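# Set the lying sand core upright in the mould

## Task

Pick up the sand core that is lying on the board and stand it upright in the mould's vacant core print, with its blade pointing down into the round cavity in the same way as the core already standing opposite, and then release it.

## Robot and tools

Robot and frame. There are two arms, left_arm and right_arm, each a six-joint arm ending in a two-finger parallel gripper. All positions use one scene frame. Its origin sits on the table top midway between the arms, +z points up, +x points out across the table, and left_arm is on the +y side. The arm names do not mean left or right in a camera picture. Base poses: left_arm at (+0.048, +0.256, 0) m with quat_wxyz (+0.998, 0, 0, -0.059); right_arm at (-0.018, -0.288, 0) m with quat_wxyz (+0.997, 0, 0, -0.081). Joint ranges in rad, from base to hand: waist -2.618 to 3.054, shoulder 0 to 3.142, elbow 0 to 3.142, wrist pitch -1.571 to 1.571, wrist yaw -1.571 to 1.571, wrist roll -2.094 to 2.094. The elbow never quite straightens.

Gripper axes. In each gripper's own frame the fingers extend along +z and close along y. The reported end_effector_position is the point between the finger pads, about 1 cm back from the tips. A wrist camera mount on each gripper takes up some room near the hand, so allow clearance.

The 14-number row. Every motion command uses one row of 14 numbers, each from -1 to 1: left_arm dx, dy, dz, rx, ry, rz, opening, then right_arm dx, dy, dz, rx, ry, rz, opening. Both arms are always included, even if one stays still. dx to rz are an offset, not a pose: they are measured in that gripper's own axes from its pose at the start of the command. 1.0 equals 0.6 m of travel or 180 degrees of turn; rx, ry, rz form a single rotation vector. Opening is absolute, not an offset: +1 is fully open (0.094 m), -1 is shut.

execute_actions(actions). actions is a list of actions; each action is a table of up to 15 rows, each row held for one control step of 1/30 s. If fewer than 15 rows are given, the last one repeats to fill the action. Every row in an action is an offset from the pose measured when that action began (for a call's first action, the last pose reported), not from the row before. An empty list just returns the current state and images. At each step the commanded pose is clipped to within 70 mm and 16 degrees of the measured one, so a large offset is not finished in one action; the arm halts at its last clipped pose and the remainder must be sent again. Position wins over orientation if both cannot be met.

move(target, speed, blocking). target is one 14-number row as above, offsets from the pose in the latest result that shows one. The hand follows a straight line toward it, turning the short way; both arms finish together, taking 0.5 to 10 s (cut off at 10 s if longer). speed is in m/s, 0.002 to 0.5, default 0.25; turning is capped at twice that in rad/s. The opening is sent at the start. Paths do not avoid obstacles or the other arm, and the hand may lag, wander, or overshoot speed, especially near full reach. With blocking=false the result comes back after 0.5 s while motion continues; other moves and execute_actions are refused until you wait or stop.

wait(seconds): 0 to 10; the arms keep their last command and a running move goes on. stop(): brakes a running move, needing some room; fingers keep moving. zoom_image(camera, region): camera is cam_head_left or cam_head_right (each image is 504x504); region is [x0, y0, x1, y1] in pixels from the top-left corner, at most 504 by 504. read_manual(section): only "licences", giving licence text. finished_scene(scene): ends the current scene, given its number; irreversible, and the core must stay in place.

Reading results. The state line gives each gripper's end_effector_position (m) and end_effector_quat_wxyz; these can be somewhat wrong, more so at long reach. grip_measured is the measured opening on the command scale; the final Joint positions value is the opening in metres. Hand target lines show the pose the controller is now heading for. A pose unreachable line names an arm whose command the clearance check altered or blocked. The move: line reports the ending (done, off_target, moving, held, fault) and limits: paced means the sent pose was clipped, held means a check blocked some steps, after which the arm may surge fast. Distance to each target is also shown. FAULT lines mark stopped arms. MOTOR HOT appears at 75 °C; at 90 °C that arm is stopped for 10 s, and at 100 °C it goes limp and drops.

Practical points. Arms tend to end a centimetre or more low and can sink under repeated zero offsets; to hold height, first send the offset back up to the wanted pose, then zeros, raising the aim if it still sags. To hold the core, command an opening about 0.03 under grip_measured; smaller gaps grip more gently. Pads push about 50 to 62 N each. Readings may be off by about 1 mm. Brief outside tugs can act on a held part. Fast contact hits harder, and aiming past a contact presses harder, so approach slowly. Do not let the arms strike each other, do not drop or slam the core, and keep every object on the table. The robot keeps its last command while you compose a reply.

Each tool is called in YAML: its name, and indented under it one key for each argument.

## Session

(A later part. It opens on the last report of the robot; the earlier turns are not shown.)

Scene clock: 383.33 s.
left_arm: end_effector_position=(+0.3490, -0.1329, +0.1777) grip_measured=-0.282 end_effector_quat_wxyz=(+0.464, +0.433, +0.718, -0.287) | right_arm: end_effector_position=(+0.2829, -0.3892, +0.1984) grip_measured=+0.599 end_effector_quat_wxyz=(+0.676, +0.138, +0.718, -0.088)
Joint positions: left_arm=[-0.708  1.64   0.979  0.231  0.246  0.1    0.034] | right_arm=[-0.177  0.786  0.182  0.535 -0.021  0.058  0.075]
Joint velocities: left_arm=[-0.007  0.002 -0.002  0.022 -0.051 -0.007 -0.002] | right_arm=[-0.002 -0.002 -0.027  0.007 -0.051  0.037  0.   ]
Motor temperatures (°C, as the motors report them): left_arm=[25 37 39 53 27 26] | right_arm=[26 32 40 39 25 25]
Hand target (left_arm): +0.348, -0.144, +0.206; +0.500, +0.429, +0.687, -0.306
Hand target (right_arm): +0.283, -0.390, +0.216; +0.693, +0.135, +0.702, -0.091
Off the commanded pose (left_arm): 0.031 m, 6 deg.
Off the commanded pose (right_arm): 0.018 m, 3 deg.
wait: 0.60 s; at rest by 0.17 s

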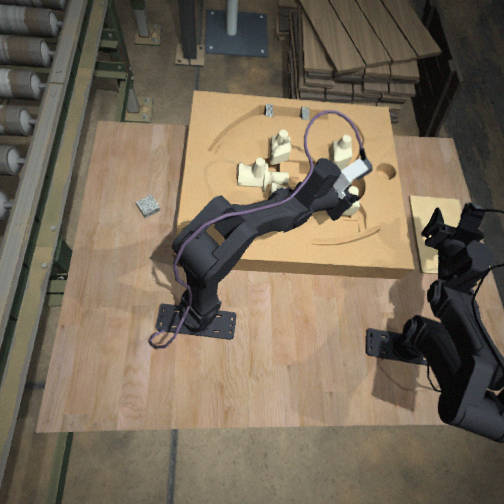

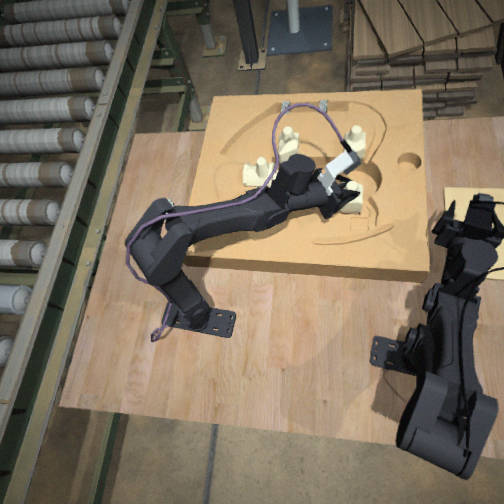

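execute_actions:
  actions:
    - [[-0.050,-0.0103,-0.0008,0.0029,-0.0318,0.0075,-0.36,-0.03,0,0,0,-0.015,0,0.6],[-0.0491,-0.0106,0.0003,0.0029,-0.0318,0.0075,-0.36,-0.03,0,0,0,-0.015,0,0.6],[-0.0482,-0.0108,0.0013,0.0029,-0.0318,0.0075,-0.36,-0.03,0,0,0,-0.015,0,0.6],[-0.0473,-0.0111,0.0023,0.0029,-0.0318,0.0075,-0.36,-0.03,0,0,0,-0.015,0,0.6],[-0.0464,-0.0114,0.0034,0.0029,-0.0318,0.0075,-0.36,-0.03,0,0,0,-0.015,0,0.6],[-0.0456,-0.0117,0.0044,0.0029,-0.0318,0.0075,-0.36,-0.03,0,0,0,-0.015,0,0.6],[-0.0447,-0.012,0.0055,0.0029,-0.0318,0.0075,-0.36,-0.03,0,0,0,-0.015,0,0.6],[-0.0438,-0.0123,0.0065,0.0029,-0.0318,0.0075,-0.36,-0.03,0,0,0,-0.015,0,0.6],[-0.0429,-0.0125,0.0075,0.0029,-0.0318,0.0075,-0.36,-0.03,0,0,0,-0.015,0,0.6],[-0.0421,-0.0128,0.0086,0.0029,-0.0318,0.0075,-0.36,-0.03,0,0,0,-0.015,0,0.6],[-0.0412,-0.0131,0.0096,0.0029,-0.0318,0.0075,-0.36,-0.03,0,0,0,-0.015,0,0.6]]

wait:
  seconds: 0.6

zoom_image:
  camera: "cam_head_right"
  region: [320, 170, 384, 234]

Scene clock: 392.37 s.
left_arm: end_effector_position=(+0.3494, -0.1380, +0.1719) grip_measured=-0.282 end_effector_quat_wxyz=(+0.466, +0.434, +0.716, -0.286) | right_arm: end_effector_position=(+0.2829, -0.3892, +0.1984) grip_measured=+0.599 end_effector_quat_wxyz=(+0.676, +0.138, +0.718, -0.088)
Joint positions: left_arm=[-0.717  1.664  0.979  0.258  0.238  0.1    0.034] | right_arm=[-0.177  0.786  0.182  0.535 -0.021  0.058  0.075]
Joint velocities: left_arm=[-0.022 -0.007  0.007 -0.037 -0.007  0.022  0.001] | right_arm=[ 0.022 -0.027 -0.002  0.037  0.007 -0.037 -0.001]
Motor temperatures (°C, as the motors report them): left_arm=[25 38 39 54 27 26] | right_arm=[26 32 41 40 25 25]
Hand target (left_arm): +0.348, -0.149, +0.198; +0.500, +0.429, +0.687, -0.306
Hand target (right_arm): +0.283, -0.390, +0.216; +0.693, +0.135, +0.702, -0.091
Off the commanded pose (left_arm): 0.029 m, 6 deg.
Off the commanded pose (right_arm): 0.018 m, 3 deg.

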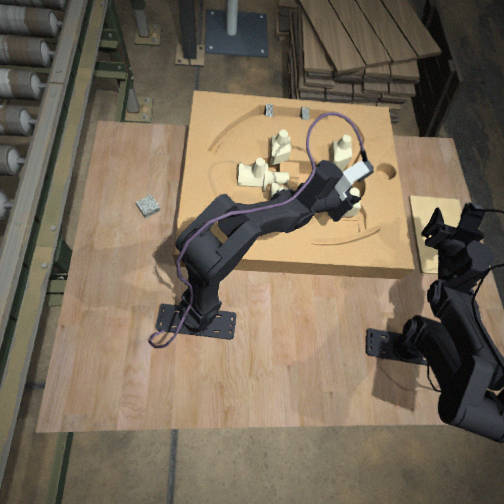

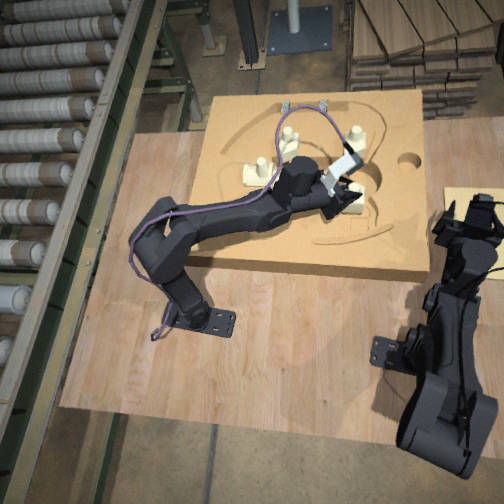

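Scene clock: 392.97 s.
left_arm: end_effector_position=(+0.3495, -0.1381, +0.1720) grip_measured=-0.282 end_effector_quat_wxyz=(+0.466, +0.434, +0.716, -0.286) | right_arm: end_effector_position=(+0.2829, -0.3892, +0.1984) grip_measured=+0.599 end_effector_quat_wxyz=(+0.676, +0.138, +0.718, -0.088)
Joint positions: left_arm=[-0.717  1.665  0.979  0.259  0.237  0.1    0.034] | right_arm=[-0.177  0.786  0.182  0.535 -0.021  0.058  0.075]
Joint velocities: left_arm=[-0.007 -0.012 -0.032 -0.007 -0.066  0.022 -0.001] | right_arm=[ 0.002  0.002  0.007 -0.037  0.022 -0.037 -0.001]
Motor temperatures (°C, as the motors report them): left_arm=[25 38 39 54 27 26] | right_arm=[26 32 41 40 25 25]
Hand target (left_arm): +0.348, -0.148, +0.198; +0.500, +0.429, +0.688, -0.305
Hand target (right_arm): +0.283, -0.390, +0.216; +0.693, +0.135, +0.702, -0.091
Off the commanded pose (left_arm): 0.029 m, 6 deg.
Off the commanded pose (right_arm): 0.018 m, 3 deg.
wait: 0.60 s; at rest by 0.17 s

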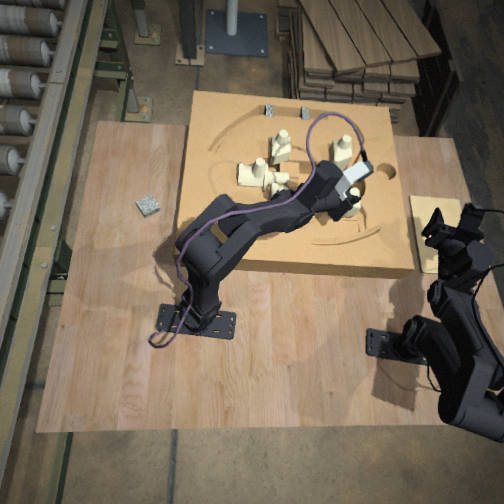

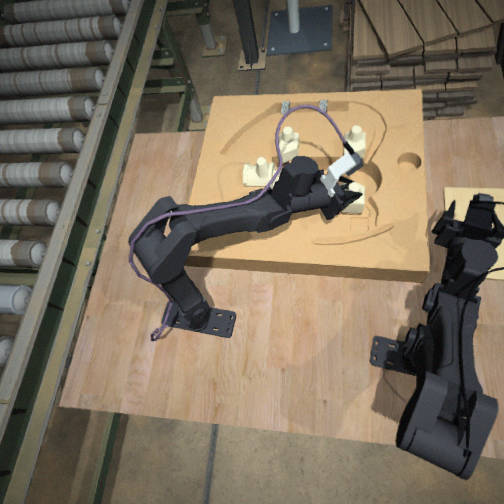

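Region (320, 170, 384, 234) of cam_head_right's 504x504 image, scaled by 7.875, with more detail than that image has.

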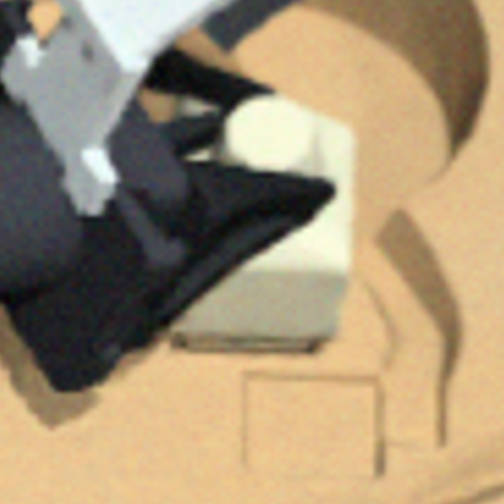

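execute_actions:
  actions:
    - [[-0.0452,-0.01,-0.0012,0.003,-0.0307,0.006,-0.36,-0.03,0,0,0,-0.015,0,0.6],[-0.0439,-0.0099,-0.0007,0.003,-0.0307,0.006,-0.36,-0.03,0,0,0,-0.015,0,0.6],[-0.0425,-0.0099,-0.0003,0.003,-0.0307,0.006,-0.36,-0.03,0,0,0,-0.015,0,0.6],[-0.0412,-0.0098,0.0002,0.003,-0.0307,0.006,-0.36,-0.03,0,0,0,-0.015,0,0.6],[-0.0398,-0.0098,0.0007,0.003,-0.0307,0.006,-0.36,-0.03,0,0,0,-0.015,0,0.6],[-0.0385,-0.0097,0.0012,0.003,-0.0307,0.006,-0.36,-0.03,0,0,0,-0.015,0,0.6],[-0.0371,-0.0097,0.0016,0.003,-0.0307,0.006,-0.36,-0.03,0,0,0,-0.015,0,0.6],[-0.0358,-0.0096,0.0021,0.003,-0.0307,0.006,-0.36,-0.03,0,0,0,-0.015,0,0.6],[-0.0344,-0.0096,0.0026,0.003,-0.0307,0.006,-0.36,-0.03,0,0,0,-0.015,0,0.6],[-0.0331,-0.0095,0.0031,0.003,-0.0307,0.006,-0.36,-0.03,0,0,0,-0.015,0,0.6],[-0.0317,-0.0095,0.0036,0.003,-0.0307,0.006,-0.36,-0.03,0,0,0,-0.015,0,0.6],[-0.0304,-0.0094,0.004,0.003,-0.0307,0.006,-0.36,-0.03,0,0,0,-0.015,0,0.6],[-0.029,-0.0094,0.0045,0.003,-0.0307,0.006,-0.36,-0.03,0,0,0,-0.015,0,0.6],[-0.0277,-0.0093,0.005,0.003,-0.0307,0.006,-0.36,-0.03,0,0,0,-0.015,0,0.6]]

wait:
  seconds: 0.6

zoom_image:
  camera: "cam_head_right"
  region: [320, 170, 384, 234]

Scene clock: 403.80 s.
left_arm: end_effector_position=(+0.3503, -0.1386, +0.1658) grip_measured=-0.282 end_effector_quat_wxyz=(+0.469, +0.433, +0.714, -0.287) | right_arm: end_effector_position=(+0.2829, -0.3892, +0.1984) grip_measured=+0.599 end_effector_quat_wxyz=(+0.676, +0.138, +0.718, -0.088)
Joint positions: left_arm=[-0.717  1.679  0.96   0.301  0.236  0.1    0.034] | right_arm=[-0.177  0.786  0.182  0.535 -0.021  0.058  0.075]
Joint velocities: left_arm=[-0.002  0.042 -0.051  0.037 -0.007 -0.007 -0.   ] | right_arm=[-0.007  0.002  0.002 -0.037 -0.022 -0.066 -0.   ]
Motor temperatures (°C, as the motors report them): left_arm=[25 38 39 55 27 26] | right_arm=[26 32 41 40 25 25]
Hand target (left_arm): +0.348, -0.148, +0.186; +0.499, +0.429, +0.688, -0.305
Hand target (right_arm): +0.283, -0.390, +0.216; +0.693, +0.135, +0.702, -0.091
Off the commanded pose (left_arm): 0.023 m, 5 deg.
Off the commanded pose (right_arm): 0.018 m, 3 deg.

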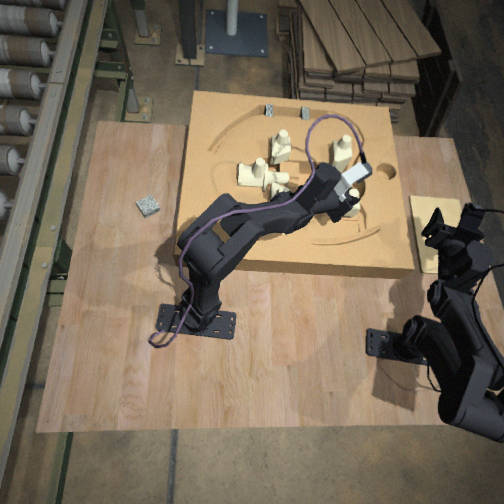

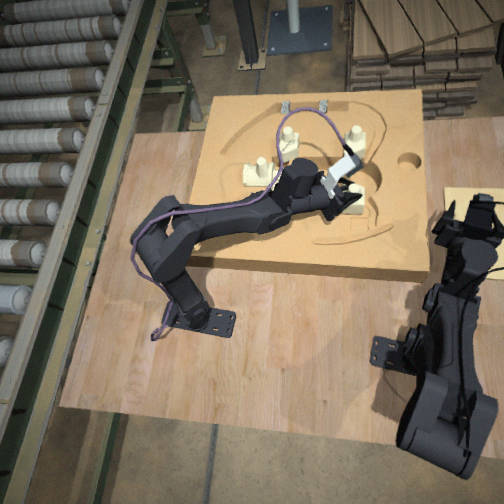

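Scene clock: 404.40 s.
left_arm: end_effector_position=(+0.3503, -0.1385, +0.1635) grip_measured=-0.282 end_effector_quat_wxyz=(+0.469, +0.433, +0.715, -0.286) | right_arm: end_effector_position=(+0.2829, -0.3892, +0.1984) grip_measured=+0.599 end_effector_quat_wxyz=(+0.676, +0.138, +0.718, -0.088)
Joint positions: left_arm=[-0.717  1.683  0.956  0.307  0.236  0.1    0.034] | right_arm=[-0.177  0.786  0.182  0.535 -0.021  0.058  0.075]
Joint velocities: left_arm=[ 0.002  0.007 -0.002 -0.022 -0.022 -0.037 -0.001] | right_arm=[ 0.007 -0.012 -0.032 -0.022  0.022  0.007 -0.001]
Motor temperatures (°C, as the motors report them): left_arm=[25 38 39 55 27 26] | right_arm=[26 32 41 40 25 25]
Hand target (left_arm): +0.348, -0.148, +0.186; +0.499, +0.430, +0.688, -0.305
Hand target (right_arm): +0.283, -0.390, +0.216; +0.693, +0.135, +0.702, -0.091
Off the commanded pose (left_arm): 0.025 m, 5 deg.
Off the commanded pose (right_arm): 0.018 m, 3 deg.
wait: 0.60 s; at rest by 0.20 s

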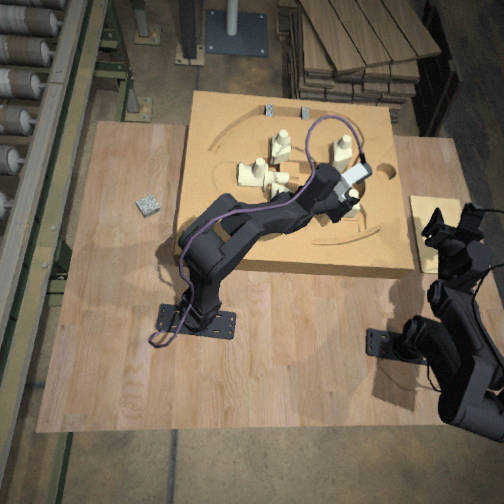

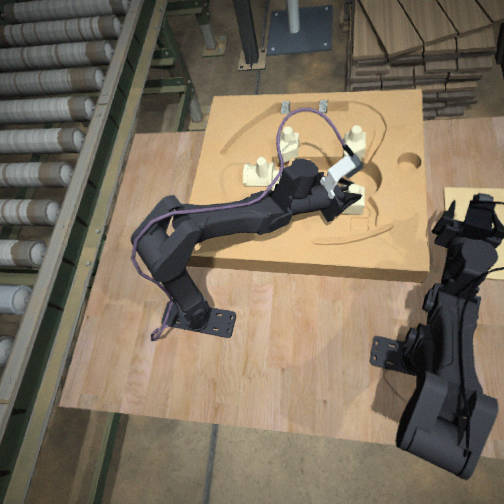

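Region (320, 170, 384, 234) of cam_head_right's 504x504 image, scaled by 7.875, with more detail than that image has.

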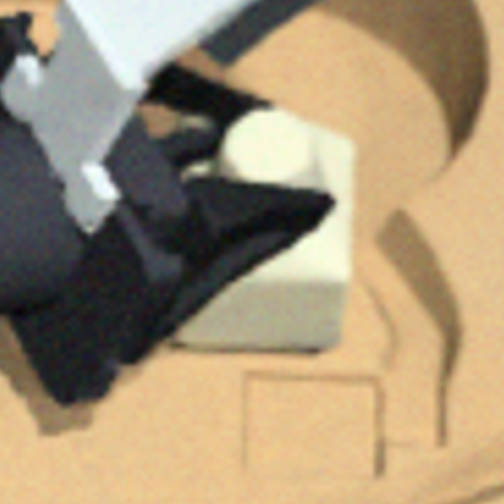

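execute_actions:
  actions:
    - [[-0.0387,-0.0104,-0.0017,0.004,-0.029,0.005,-0.36,-0.03,0,0,0,-0.015,0,0.6],[-0.0372,-0.0103,-0.0014,0.004,-0.029,0.005,-0.36,-0.03,0,0,0,-0.015,0,0.6],[-0.0358,-0.0102,-0.0011,0.004,-0.029,0.005,-0.36,-0.03,0,0,0,-0.015,0,0.6],[-0.0344,-0.0101,-0.0007,0.004,-0.029,0.005,-0.36,-0.03,0,0,0,-0.015,0,0.6],[-0.033,-0.01,-0.0004,0.004,-0.029,0.005,-0.36,-0.03,0,0,0,-0.015,0,0.6],[-0.0315,-0.0099,-0.0001,0.004,-0.029,0.005,-0.36,-0.03,0,0,0,-0.015,0,0.6],[-0.0301,-0.0098,0.0002,0.004,-0.029,0.005,-0.36,-0.03,0,0,0,-0.015,0,0.6],[-0.0287,-0.0098,0.0005,0.004,-0.029,0.005,-0.36,-0.03,0,0,0,-0.015,0,0.6],[-0.0272,-0.0097,0.0008,0.004,-0.029,0.005,-0.36,-0.03,0,0,0,-0.015,0,0.6],[-0.0258,-0.0096,0.0011,0.004,-0.029,0.005,-0.36,-0.03,0,0,0,-0.015,0,0.6],[-0.0244,-0.0095,0.0015,0.004,-0.029,0.005,-0.36,-0.03,0,0,0,-0.015,0,0.6],[-0.023,-0.0094,0.0018,0.004,-0.029,0.005,-0.36,-0.03,0,0,0,-0.015,0,0.6],[-0.0215,-0.0093,0.0021,0.004,-0.029,0.005,-0.36,-0.03,0,0,0,-0.015,0,0.6],[-0.0201,-0.0092,0.0024,0.004,-0.029,0.005,-0.36,-0.03,0,0,0,-0.015,0,0.6]]

wait:
  seconds: 0.6

zoom_image:
  camera: "cam_head_right"
  region: [320, 170, 384, 234]

Scene clock: 409.33 s.
left_arm: end_effector_position=(+0.3500, -0.1377, +0.1567) grip_measured=-0.282 end_effector_quat_wxyz=(+0.474, +0.431, +0.712, -0.288) | right_arm: end_effector_position=(+0.2829, -0.3892, +0.1984) grip_measured=+0.599 end_effector_quat_wxyz=(+0.676, +0.138, +0.718, -0.088)
Joint positions: left_arm=[-0.717  1.695  0.926  0.362  0.234  0.099  0.034] | right_arm=[-0.177  0.786  0.182  0.535 -0.021  0.058  0.075]
Joint velocities: left_arm=[-0.017  0.027 -0.061  0.081 -0.022 -0.037  0.001] | right_arm=[-0.007  0.012 -0.002  0.022 -0.081  0.007  0.   ]
Motor temperatures (°C, as the motors report them): left_arm=[25 38 38 56 27 26] | right_arm=[26 32 41 40 25 25]
Hand target (left_arm): +0.348, -0.146, +0.174; +0.499, +0.429, +0.688, -0.306
Hand target (right_arm): +0.283, -0.390, +0.216; +0.693, +0.135, +0.702, -0.091
Off the commanded pose (left_arm): 0.020 m, 5 deg.
Off the commanded pose (right_arm): 0.018 m, 3 deg.

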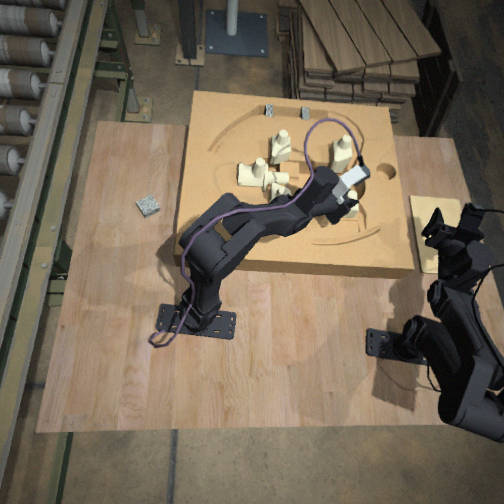

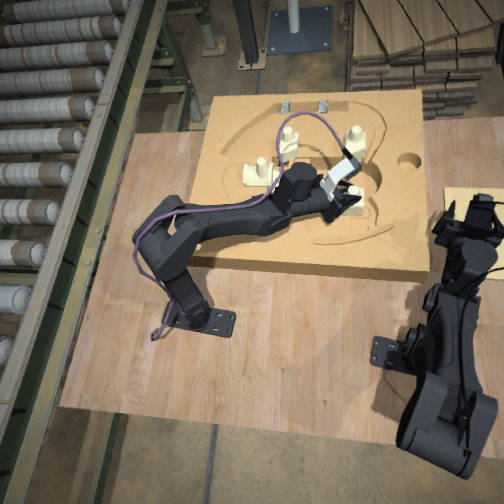

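Scene clock: 409.93 s.
left_arm: end_effector_position=(+0.3501, -0.1377, +0.1557) grip_measured=-0.282 end_effector_quat_wxyz=(+0.475, +0.431, +0.712, -0.287) | right_arm: end_effector_position=(+0.2829, -0.3892, +0.1984) grip_measured=+0.599 end_effector_quat_wxyz=(+0.676, +0.138, +0.718, -0.088)
Joint positions: left_arm=[-0.717  1.697  0.922  0.37   0.233  0.099  0.034] | right_arm=[-0.177  0.786  0.182  0.535 -0.021  0.058  0.075]
Joint velocities: left_arm=[ 0.022 -0.017 -0.002 -0.022 -0.022 -0.037 -0.001] | right_arm=[-0.002 -0.017  0.007 -0.022  0.007 -0.007  0.001]
Motor temperatures (°C, as the motors report them): left_arm=[25 38 38 56 27 26] | right_arm=[26 32 41 40 25 25]
Hand target (left_arm): +0.348, -0.146, +0.174; +0.499, +0.429, +0.688, -0.306
Hand target (right_arm): +0.283, -0.390, +0.216; +0.693, +0.135, +0.702, -0.091
Off the commanded pose (left_arm): 0.020 m, 5 deg.
Off the commanded pose (right_arm): 0.018 m, 3 deg.
wait: 0.60 s; at rest by 0.17 s

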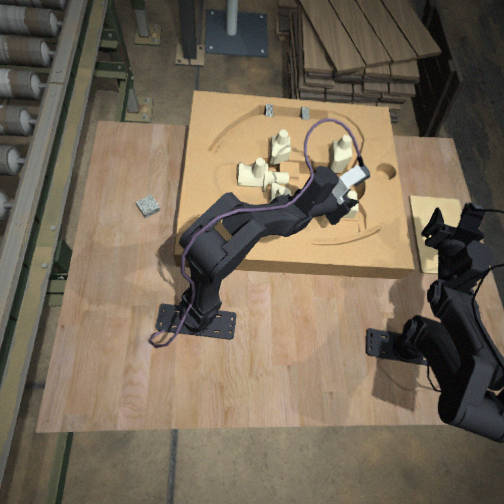

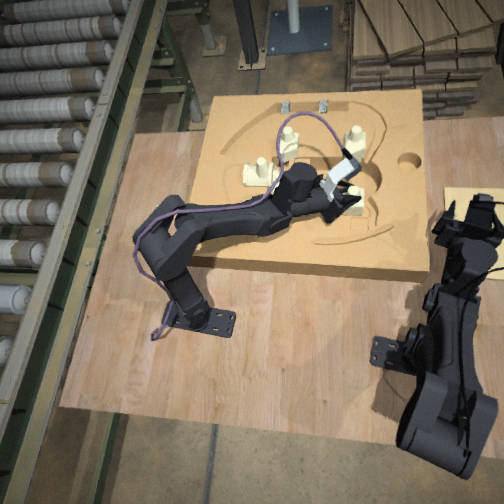

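Region (320, 170, 384, 234) of cam_head_right's 504x504 image, scaled by 7.875, with more detail than that image has.

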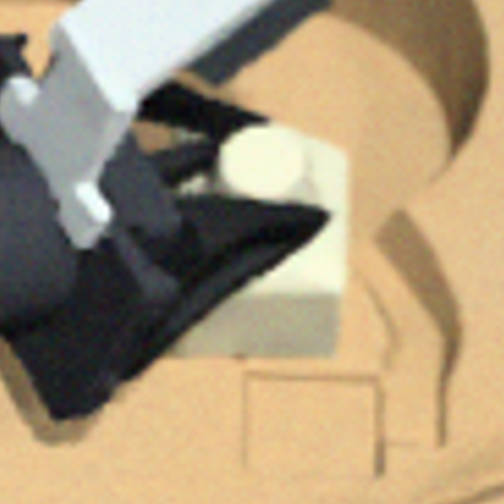

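execute_actions:
  actions:
    - [[-0.0313,-0.0097,-0.0016,0.005,-0.0243,0.0043,-0.36,-0.03,0,0,0,-0.015,0,0.6],[-0.03,-0.0095,-0.0015,0.005,-0.0238,0.0043,-0.36,-0.03,0,0,0,-0.015,0,0.6],[-0.0288,-0.0094,-0.0014,0.005,-0.0233,0.0043,-0.36,-0.03,0,0,0,-0.015,0,0.6],[-0.0276,-0.0092,-0.0013,0.005,-0.0228,0.0043,-0.36,-0.03,0,0,0,-0.015,0,0.6],[-0.0263,-0.0091,-0.0012,0.005,-0.0223,0.0043,-0.36,-0.03,0,0,0,-0.015,0,0.6],[-0.0251,-0.0089,-0.0011,0.005,-0.0218,0.0043,-0.36,-0.03,0,0,0,-0.015,0,0.6],[-0.0239,-0.0088,-0.001,0.005,-0.0213,0.0043,-0.36,-0.03,0,0,0,-0.015,0,0.6],[-0.0227,-0.0086,-0.0009,0.005,-0.0208,0.0043,-0.36,-0.03,0,0,0,-0.015,0,0.6],[-0.0214,-0.0085,-0.0008,0.005,-0.0204,0.0043,-0.36,-0.03,0,0,0,-0.015,0,0.6],[-0.0202,-0.0083,-0.0007,0.005,-0.02,0.0043,-0.36,-0.03,0,0,0,-0.015,0,0.6]]

wait:
  seconds: 0.5

zoom_image:
  camera: "cam_head_right"
  region: [320, 170, 384, 234]

Scene clock: 415.67 s.
left_arm: end_effector_position=(+0.3498, -0.1367, +0.1542) grip_measured=-0.282 end_effector_quat_wxyz=(+0.476, +0.430, +0.711, -0.287) | right_arm: end_effector_position=(+0.2829, -0.3892, +0.1984) grip_measured=+0.599 end_effector_quat_wxyz=(+0.676, +0.138, +0.718, -0.088)
Joint positions: left_arm=[-0.717  1.697  0.912  0.382  0.231  0.099  0.034] | right_arm=[-0.177  0.786  0.182  0.535 -0.021  0.058  0.075]
Joint velocities: left_arm=[-0.007  0.012  0.012  0.051 -0.066 -0.037 -0.   ] | right_arm=[ 0.007 -0.007 -0.022  0.007  0.022 -0.051 -0.001]
Motor temperatures (°C, as the motors report them): left_arm=[25 38 38 56 27 26] | right_arm=[26 32 41 40 25 25]
Hand target (left_arm): +0.347, -0.143, +0.167; +0.495, +0.430, +0.692, -0.303
Hand target (right_arm): +0.283, -0.390, +0.216; +0.693, +0.135, +0.702, -0.091
Off the commanded pose (left_arm): 0.015 m, 4 deg.
Off the commanded pose (right_arm): 0.018 m, 3 deg.

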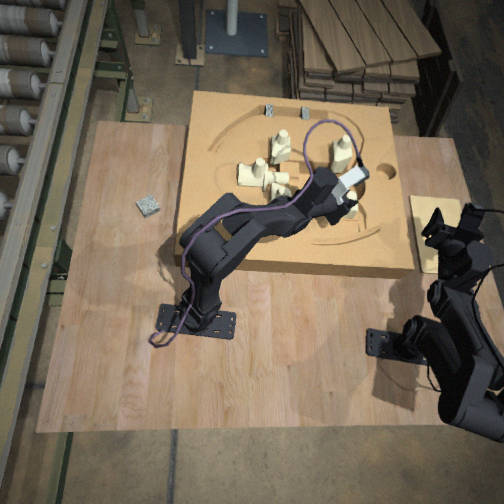

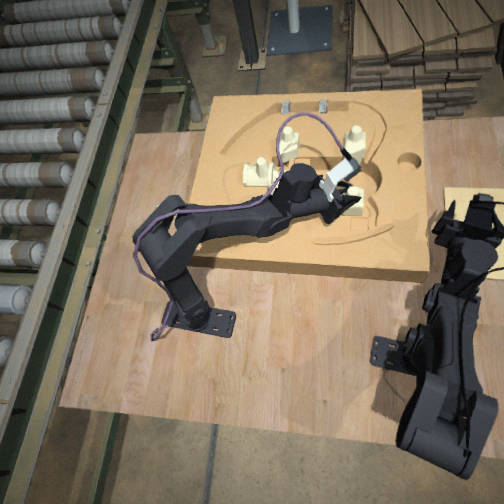

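Scene clock: 416.17 s.
left_arm: end_effector_position=(+0.3498, -0.1367, +0.1541) grip_measured=-0.282 end_effector_quat_wxyz=(+0.476, +0.430, +0.711, -0.287) | right_arm: end_effector_position=(+0.2829, -0.3892, +0.1984) grip_measured=+0.599 end_effector_quat_wxyz=(+0.676, +0.138, +0.718, -0.088)
Joint positions: left_arm=[-0.717  1.697  0.912  0.383  0.231  0.099  0.034] | right_arm=[-0.177  0.786  0.182  0.535 -0.021  0.058  0.075]
Joint velocities: left_arm=[ 0.007 -0.007 -0.002 -0.037 -0.007 -0.037  0.   ] | right_arm=[ 0.007 -0.002  0.007  0.051  0.051 -0.037  0.   ]
Motor temperatures (°C, as the motors report them): left_arm=[25 38 38 56 27 26] | right_arm=[26 32 41 40 25 25]
Hand target (left_arm): +0.347, -0.143, +0.167; +0.495, +0.430, +0.692, -0.303
Hand target (right_arm): +0.283, -0.390, +0.216; +0.693, +0.135, +0.702, -0.091
Off the commanded pose (left_arm): 0.015 m, 4 deg.
Off the commanded pose (right_arm): 0.018 m, 3 deg.
wait: 0.50 s; at rest by 0.17 s

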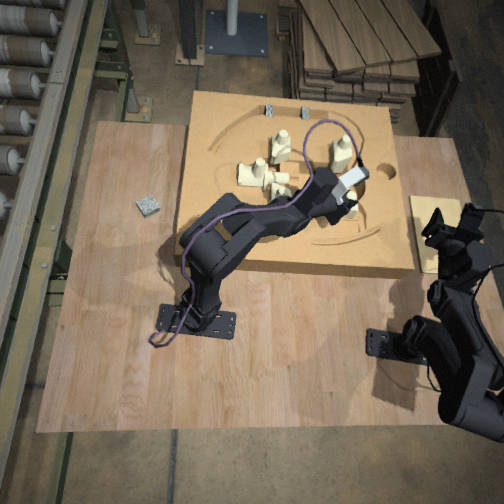

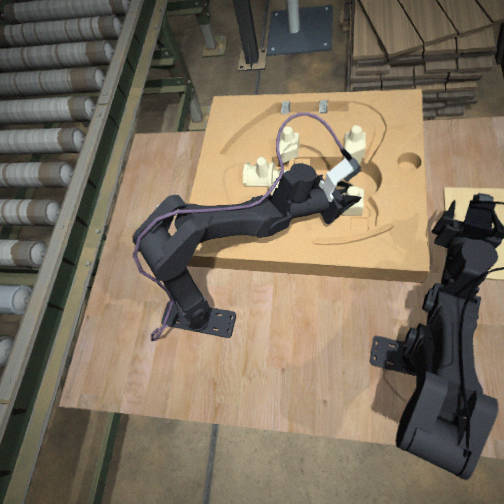

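Region (320, 170, 384, 234) of cam_head_right's 504x504 image, scaled by 7.875, with more detail than that image has.

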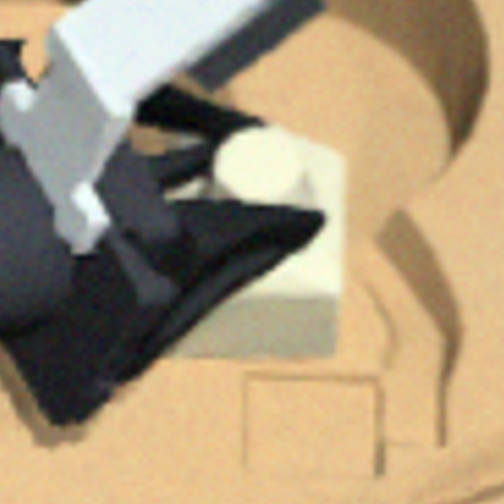

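execute_actions:
  actions:
    - [[-0.0235,-0.008,0,0.005,-0.019,0.004,-0.33,-0.03,0,0,0,-0.015,0,0.6],[-0.024,-0.0073,0,0.005,-0.019,0.004,-0.31,-0.03,0,0,0,-0.015,0,0.6],[-0.0245,-0.0066,0,0.005,-0.019,0.004,-0.29,-0.03,0,0,0,-0.015,0,0.6],[-0.025,-0.006,0,0.005,-0.019,0.004,-0.27,-0.03,0,0,0,-0.015,0,0.6],[-0.025,-0.0055,0,0.005,-0.019,0.004,-0.25,-0.03,0,0,0,-0.015,0,0.6],[-0.025,-0.005,0,0.005,-0.019,0.004,-0.22,-0.03,0,0,0,-0.015,0,0.6],[-0.025,-0.005,0,0.005,-0.019,0.004,-0.18,-0.03,0,0,0,-0.015,0,0.6],[-0.025,-0.005,0,0.005,-0.019,0.004,-0.13,-0.03,0,0,0,-0.015,0,0.6],[-0.025,-0.005,0,0.005,-0.019,0.004,-0.07,-0.03,0,0,0,-0.015,0,0.6],[-0.025,-0.005,0,0.005,-0.019,0.004,0.0,-0.03,0,0,0,-0.015,0,0.6],[-0.025,-0.005,0,0.005,-0.019,0.004,0.08,-0.03,0,0,0,-0.015,0,0.6],[-0.025,-0.005,0,0.005,-0.019,0.004,0.16,-0.03,0,0,0,-0.015,0,0.6],[-0.025,-0.005,0,0.005,-0.019,0.004,0.25,-0.03,0,0,0,-0.015,0,0.6]]

wait:
  seconds: 0.4

zoom_image:
  camera: "cam_head_right"
  region: [320, 170, 384, 234]

Scene clock: 420.40 s.
left_arm: end_effector_position=(+0.3517, -0.1410, +0.1664) grip_measured=+0.245 end_effector_quat_wxyz=(+0.496, +0.427, +0.695, -0.297) | right_arm: end_effector_position=(+0.2829, -0.3892, +0.1984) grip_measured=+0.599 end_effector_quat_wxyz=(+0.676, +0.138, +0.718, -0.088)
Joint positions: left_arm=[-0.717  1.697  0.912  0.437  0.24   0.099  0.059] | right_arm=[-0.177  0.786  0.182  0.535 -0.021  0.058  0.075]
Joint velocities: left_arm=[ 0.017  0.002  0.007  0.007 -0.051 -0.037  0.005] | right_arm=[-0.002  0.012  0.012 -0.022 -0.022  0.051  0.   ]
Motor temperatures (°C, as the motors report them): left_arm=[25 38 38 56 27 26] | right_arm=[26 32 41 40 25 25]
Hand target (left_arm): +0.350, -0.143, +0.168; +0.496, +0.429, +0.692, -0.302
Hand target (right_arm): +0.283, -0.390, +0.216; +0.693, +0.135, +0.702, -0.091
Off the commanded pose (left_arm): 0.003 m, 1 deg.
Off the commanded pose (right_arm): 0.018 m, 3 deg.

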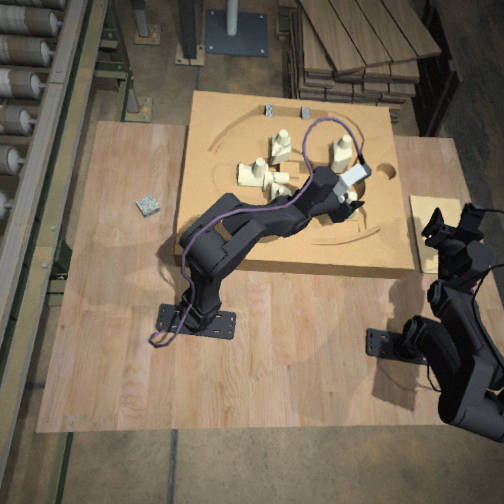

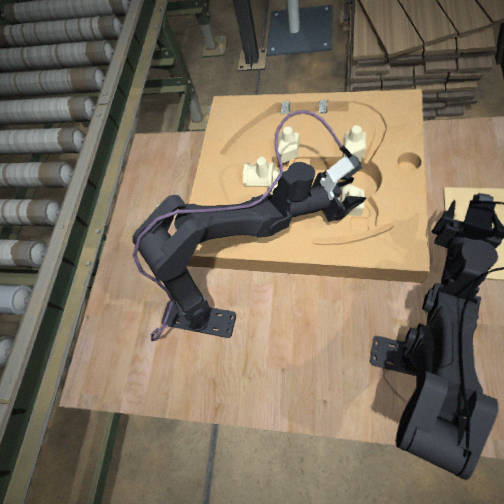

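Scene clock: 420.80 s.
left_arm: end_effector_position=(+0.3518, -0.1416, +0.1682) grip_measured=+0.248 end_effector_quat_wxyz=(+0.499, +0.427, +0.693, -0.298) | right_arm: end_effector_position=(+0.2829, -0.3892, +0.1984) grip_measured=+0.599 end_effector_quat_wxyz=(+0.676, +0.138, +0.718, -0.088)
Joint positions: left_arm=[-0.717  1.697  0.912  0.445  0.241  0.099  0.059] | right_arm=[-0.177  0.786  0.182  0.535 -0.021  0.058  0.075]
Joint velocities: left_arm=[-0.007  0.002  0.002 -0.007 -0.007 -0.022  0.   ] | right_arm=[-0.017 -0.017 -0.007  0.051  0.007 -0.037 -0.001]
Motor temperatures (°C, as the motors report them): left_arm=[25 38 38 56 27 26] | right_arm=[26 32 41 40 25 25]
Hand target (left_arm): +0.350, -0.143, +0.168; +0.496, +0.430, +0.692, -0.302
Hand target (right_arm): +0.283, -0.390, +0.216; +0.693, +0.135, +0.702, -0.091
Off the commanded pose (left_arm): 0.003 m, 1 deg.
Off the commanded pose (right_arm): 0.018 m, 3 deg.
wait: 0.40 s; at rest by 0.20 s

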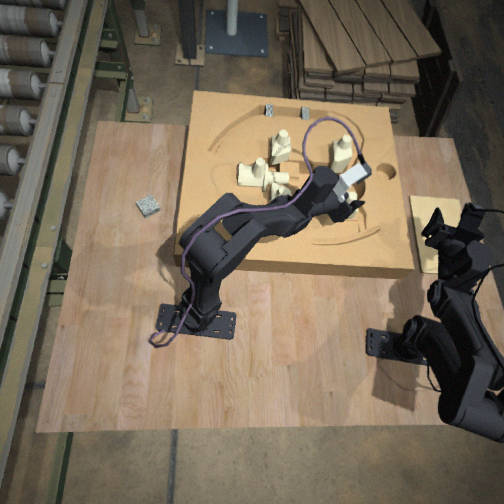

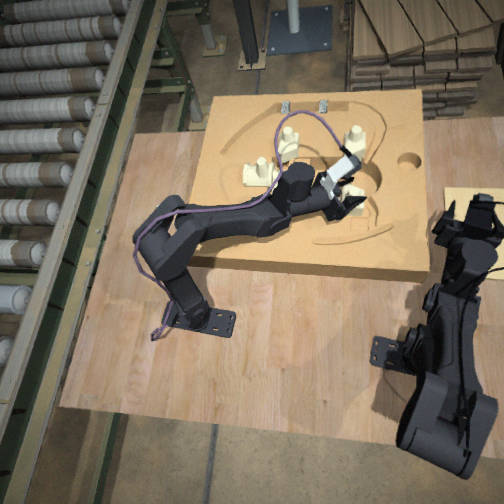

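Region (320, 170, 384, 234) of cam_head_right's 504x504 image, scaled by 7.875, with more detail than that image has.

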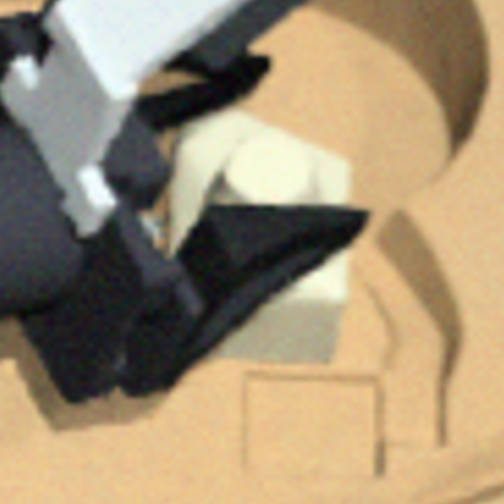

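move:
  target: [-0.15,0,-0.15,0,0,0,0.4,-0.03,0,0,0,-0.015,0,0.6]
  speed: 0.15

zoom_image:
  camera: "cam_head_right"
  region: [300, 110, 420, 230]

zoom_image:
  camera: "cam_head_left"
  region: [290, 115, 410, 235]

Scene clock: 424.40 s.
left_arm: end_effector_position=(+0.3237, -0.0970, +0.2755) grip_measured=+0.398 end_effector_quat_wxyz=(+0.498, +0.425, +0.694, -0.300) | right_arm: end_effector_position=(+0.2829, -0.3892, +0.1984) grip_measured=+0.599 end_effector_quat_wxyz=(+0.676, +0.138, +0.718, -0.088)
Joint positions: left_arm=[-0.685  1.364  1.044 -0.024  0.272  0.104  0.066] | right_arm=[-0.177  0.786  0.182  0.535 -0.021  0.058  0.075]
Joint velocities: left_arm=[-0.007  0.012 -0.002 -0.037  0.037 -0.022  0.001] | right_arm=[ 0.017 -0.012 -0.002  0.037  0.051  0.037 -0.   ]
Motor temperatures (°C, as the motors report them): left_arm=[25 38 38 55 27 26] | right_arm=[26 31 41 40 25 25]
Hand target (left_arm): +0.325, -0.094, +0.282; +0.499, +0.427, +0.693, -0.298
Hand target (right_arm): +0.283, -0.390, +0.216; +0.693, +0.135, +0.702, -0.091
Off the commanded pose (left_arm): 0.008 m, 0 deg.
Off the commanded pose (right_arm): 0.018 m, 3 deg.
move: off_target (right_arm)

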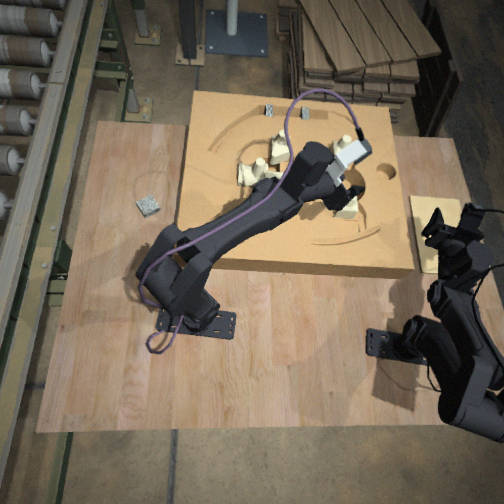

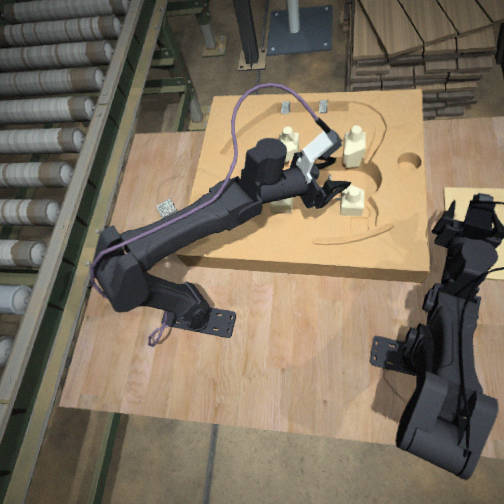

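Region (300, 110, 420, 230) of cam_head_right's 504x504 image, scaled by 4.200, with more detail than that image has.

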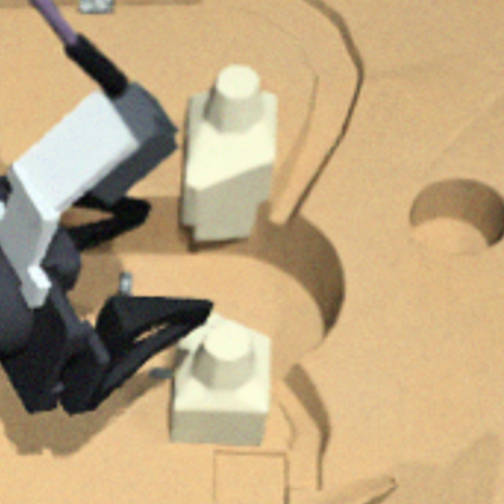

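Region (290, 115, 410, 235) of cam_head_left's 504x504 image, scaled by 4.200, with more detail than that image has.

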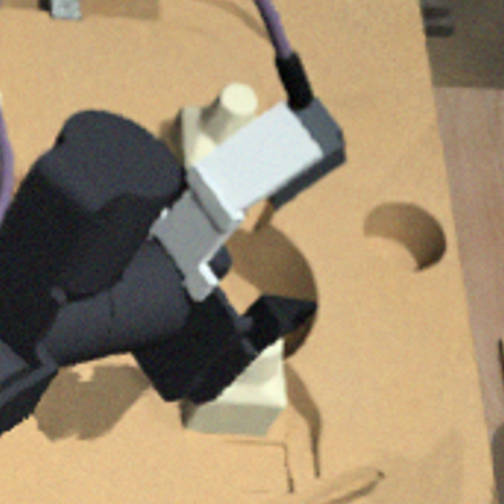

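The core is seated upright in the print with its blade toward the cavity, and the gripper is clear.

finished_scene:
  scene: 2

The scene is finished: the task was done.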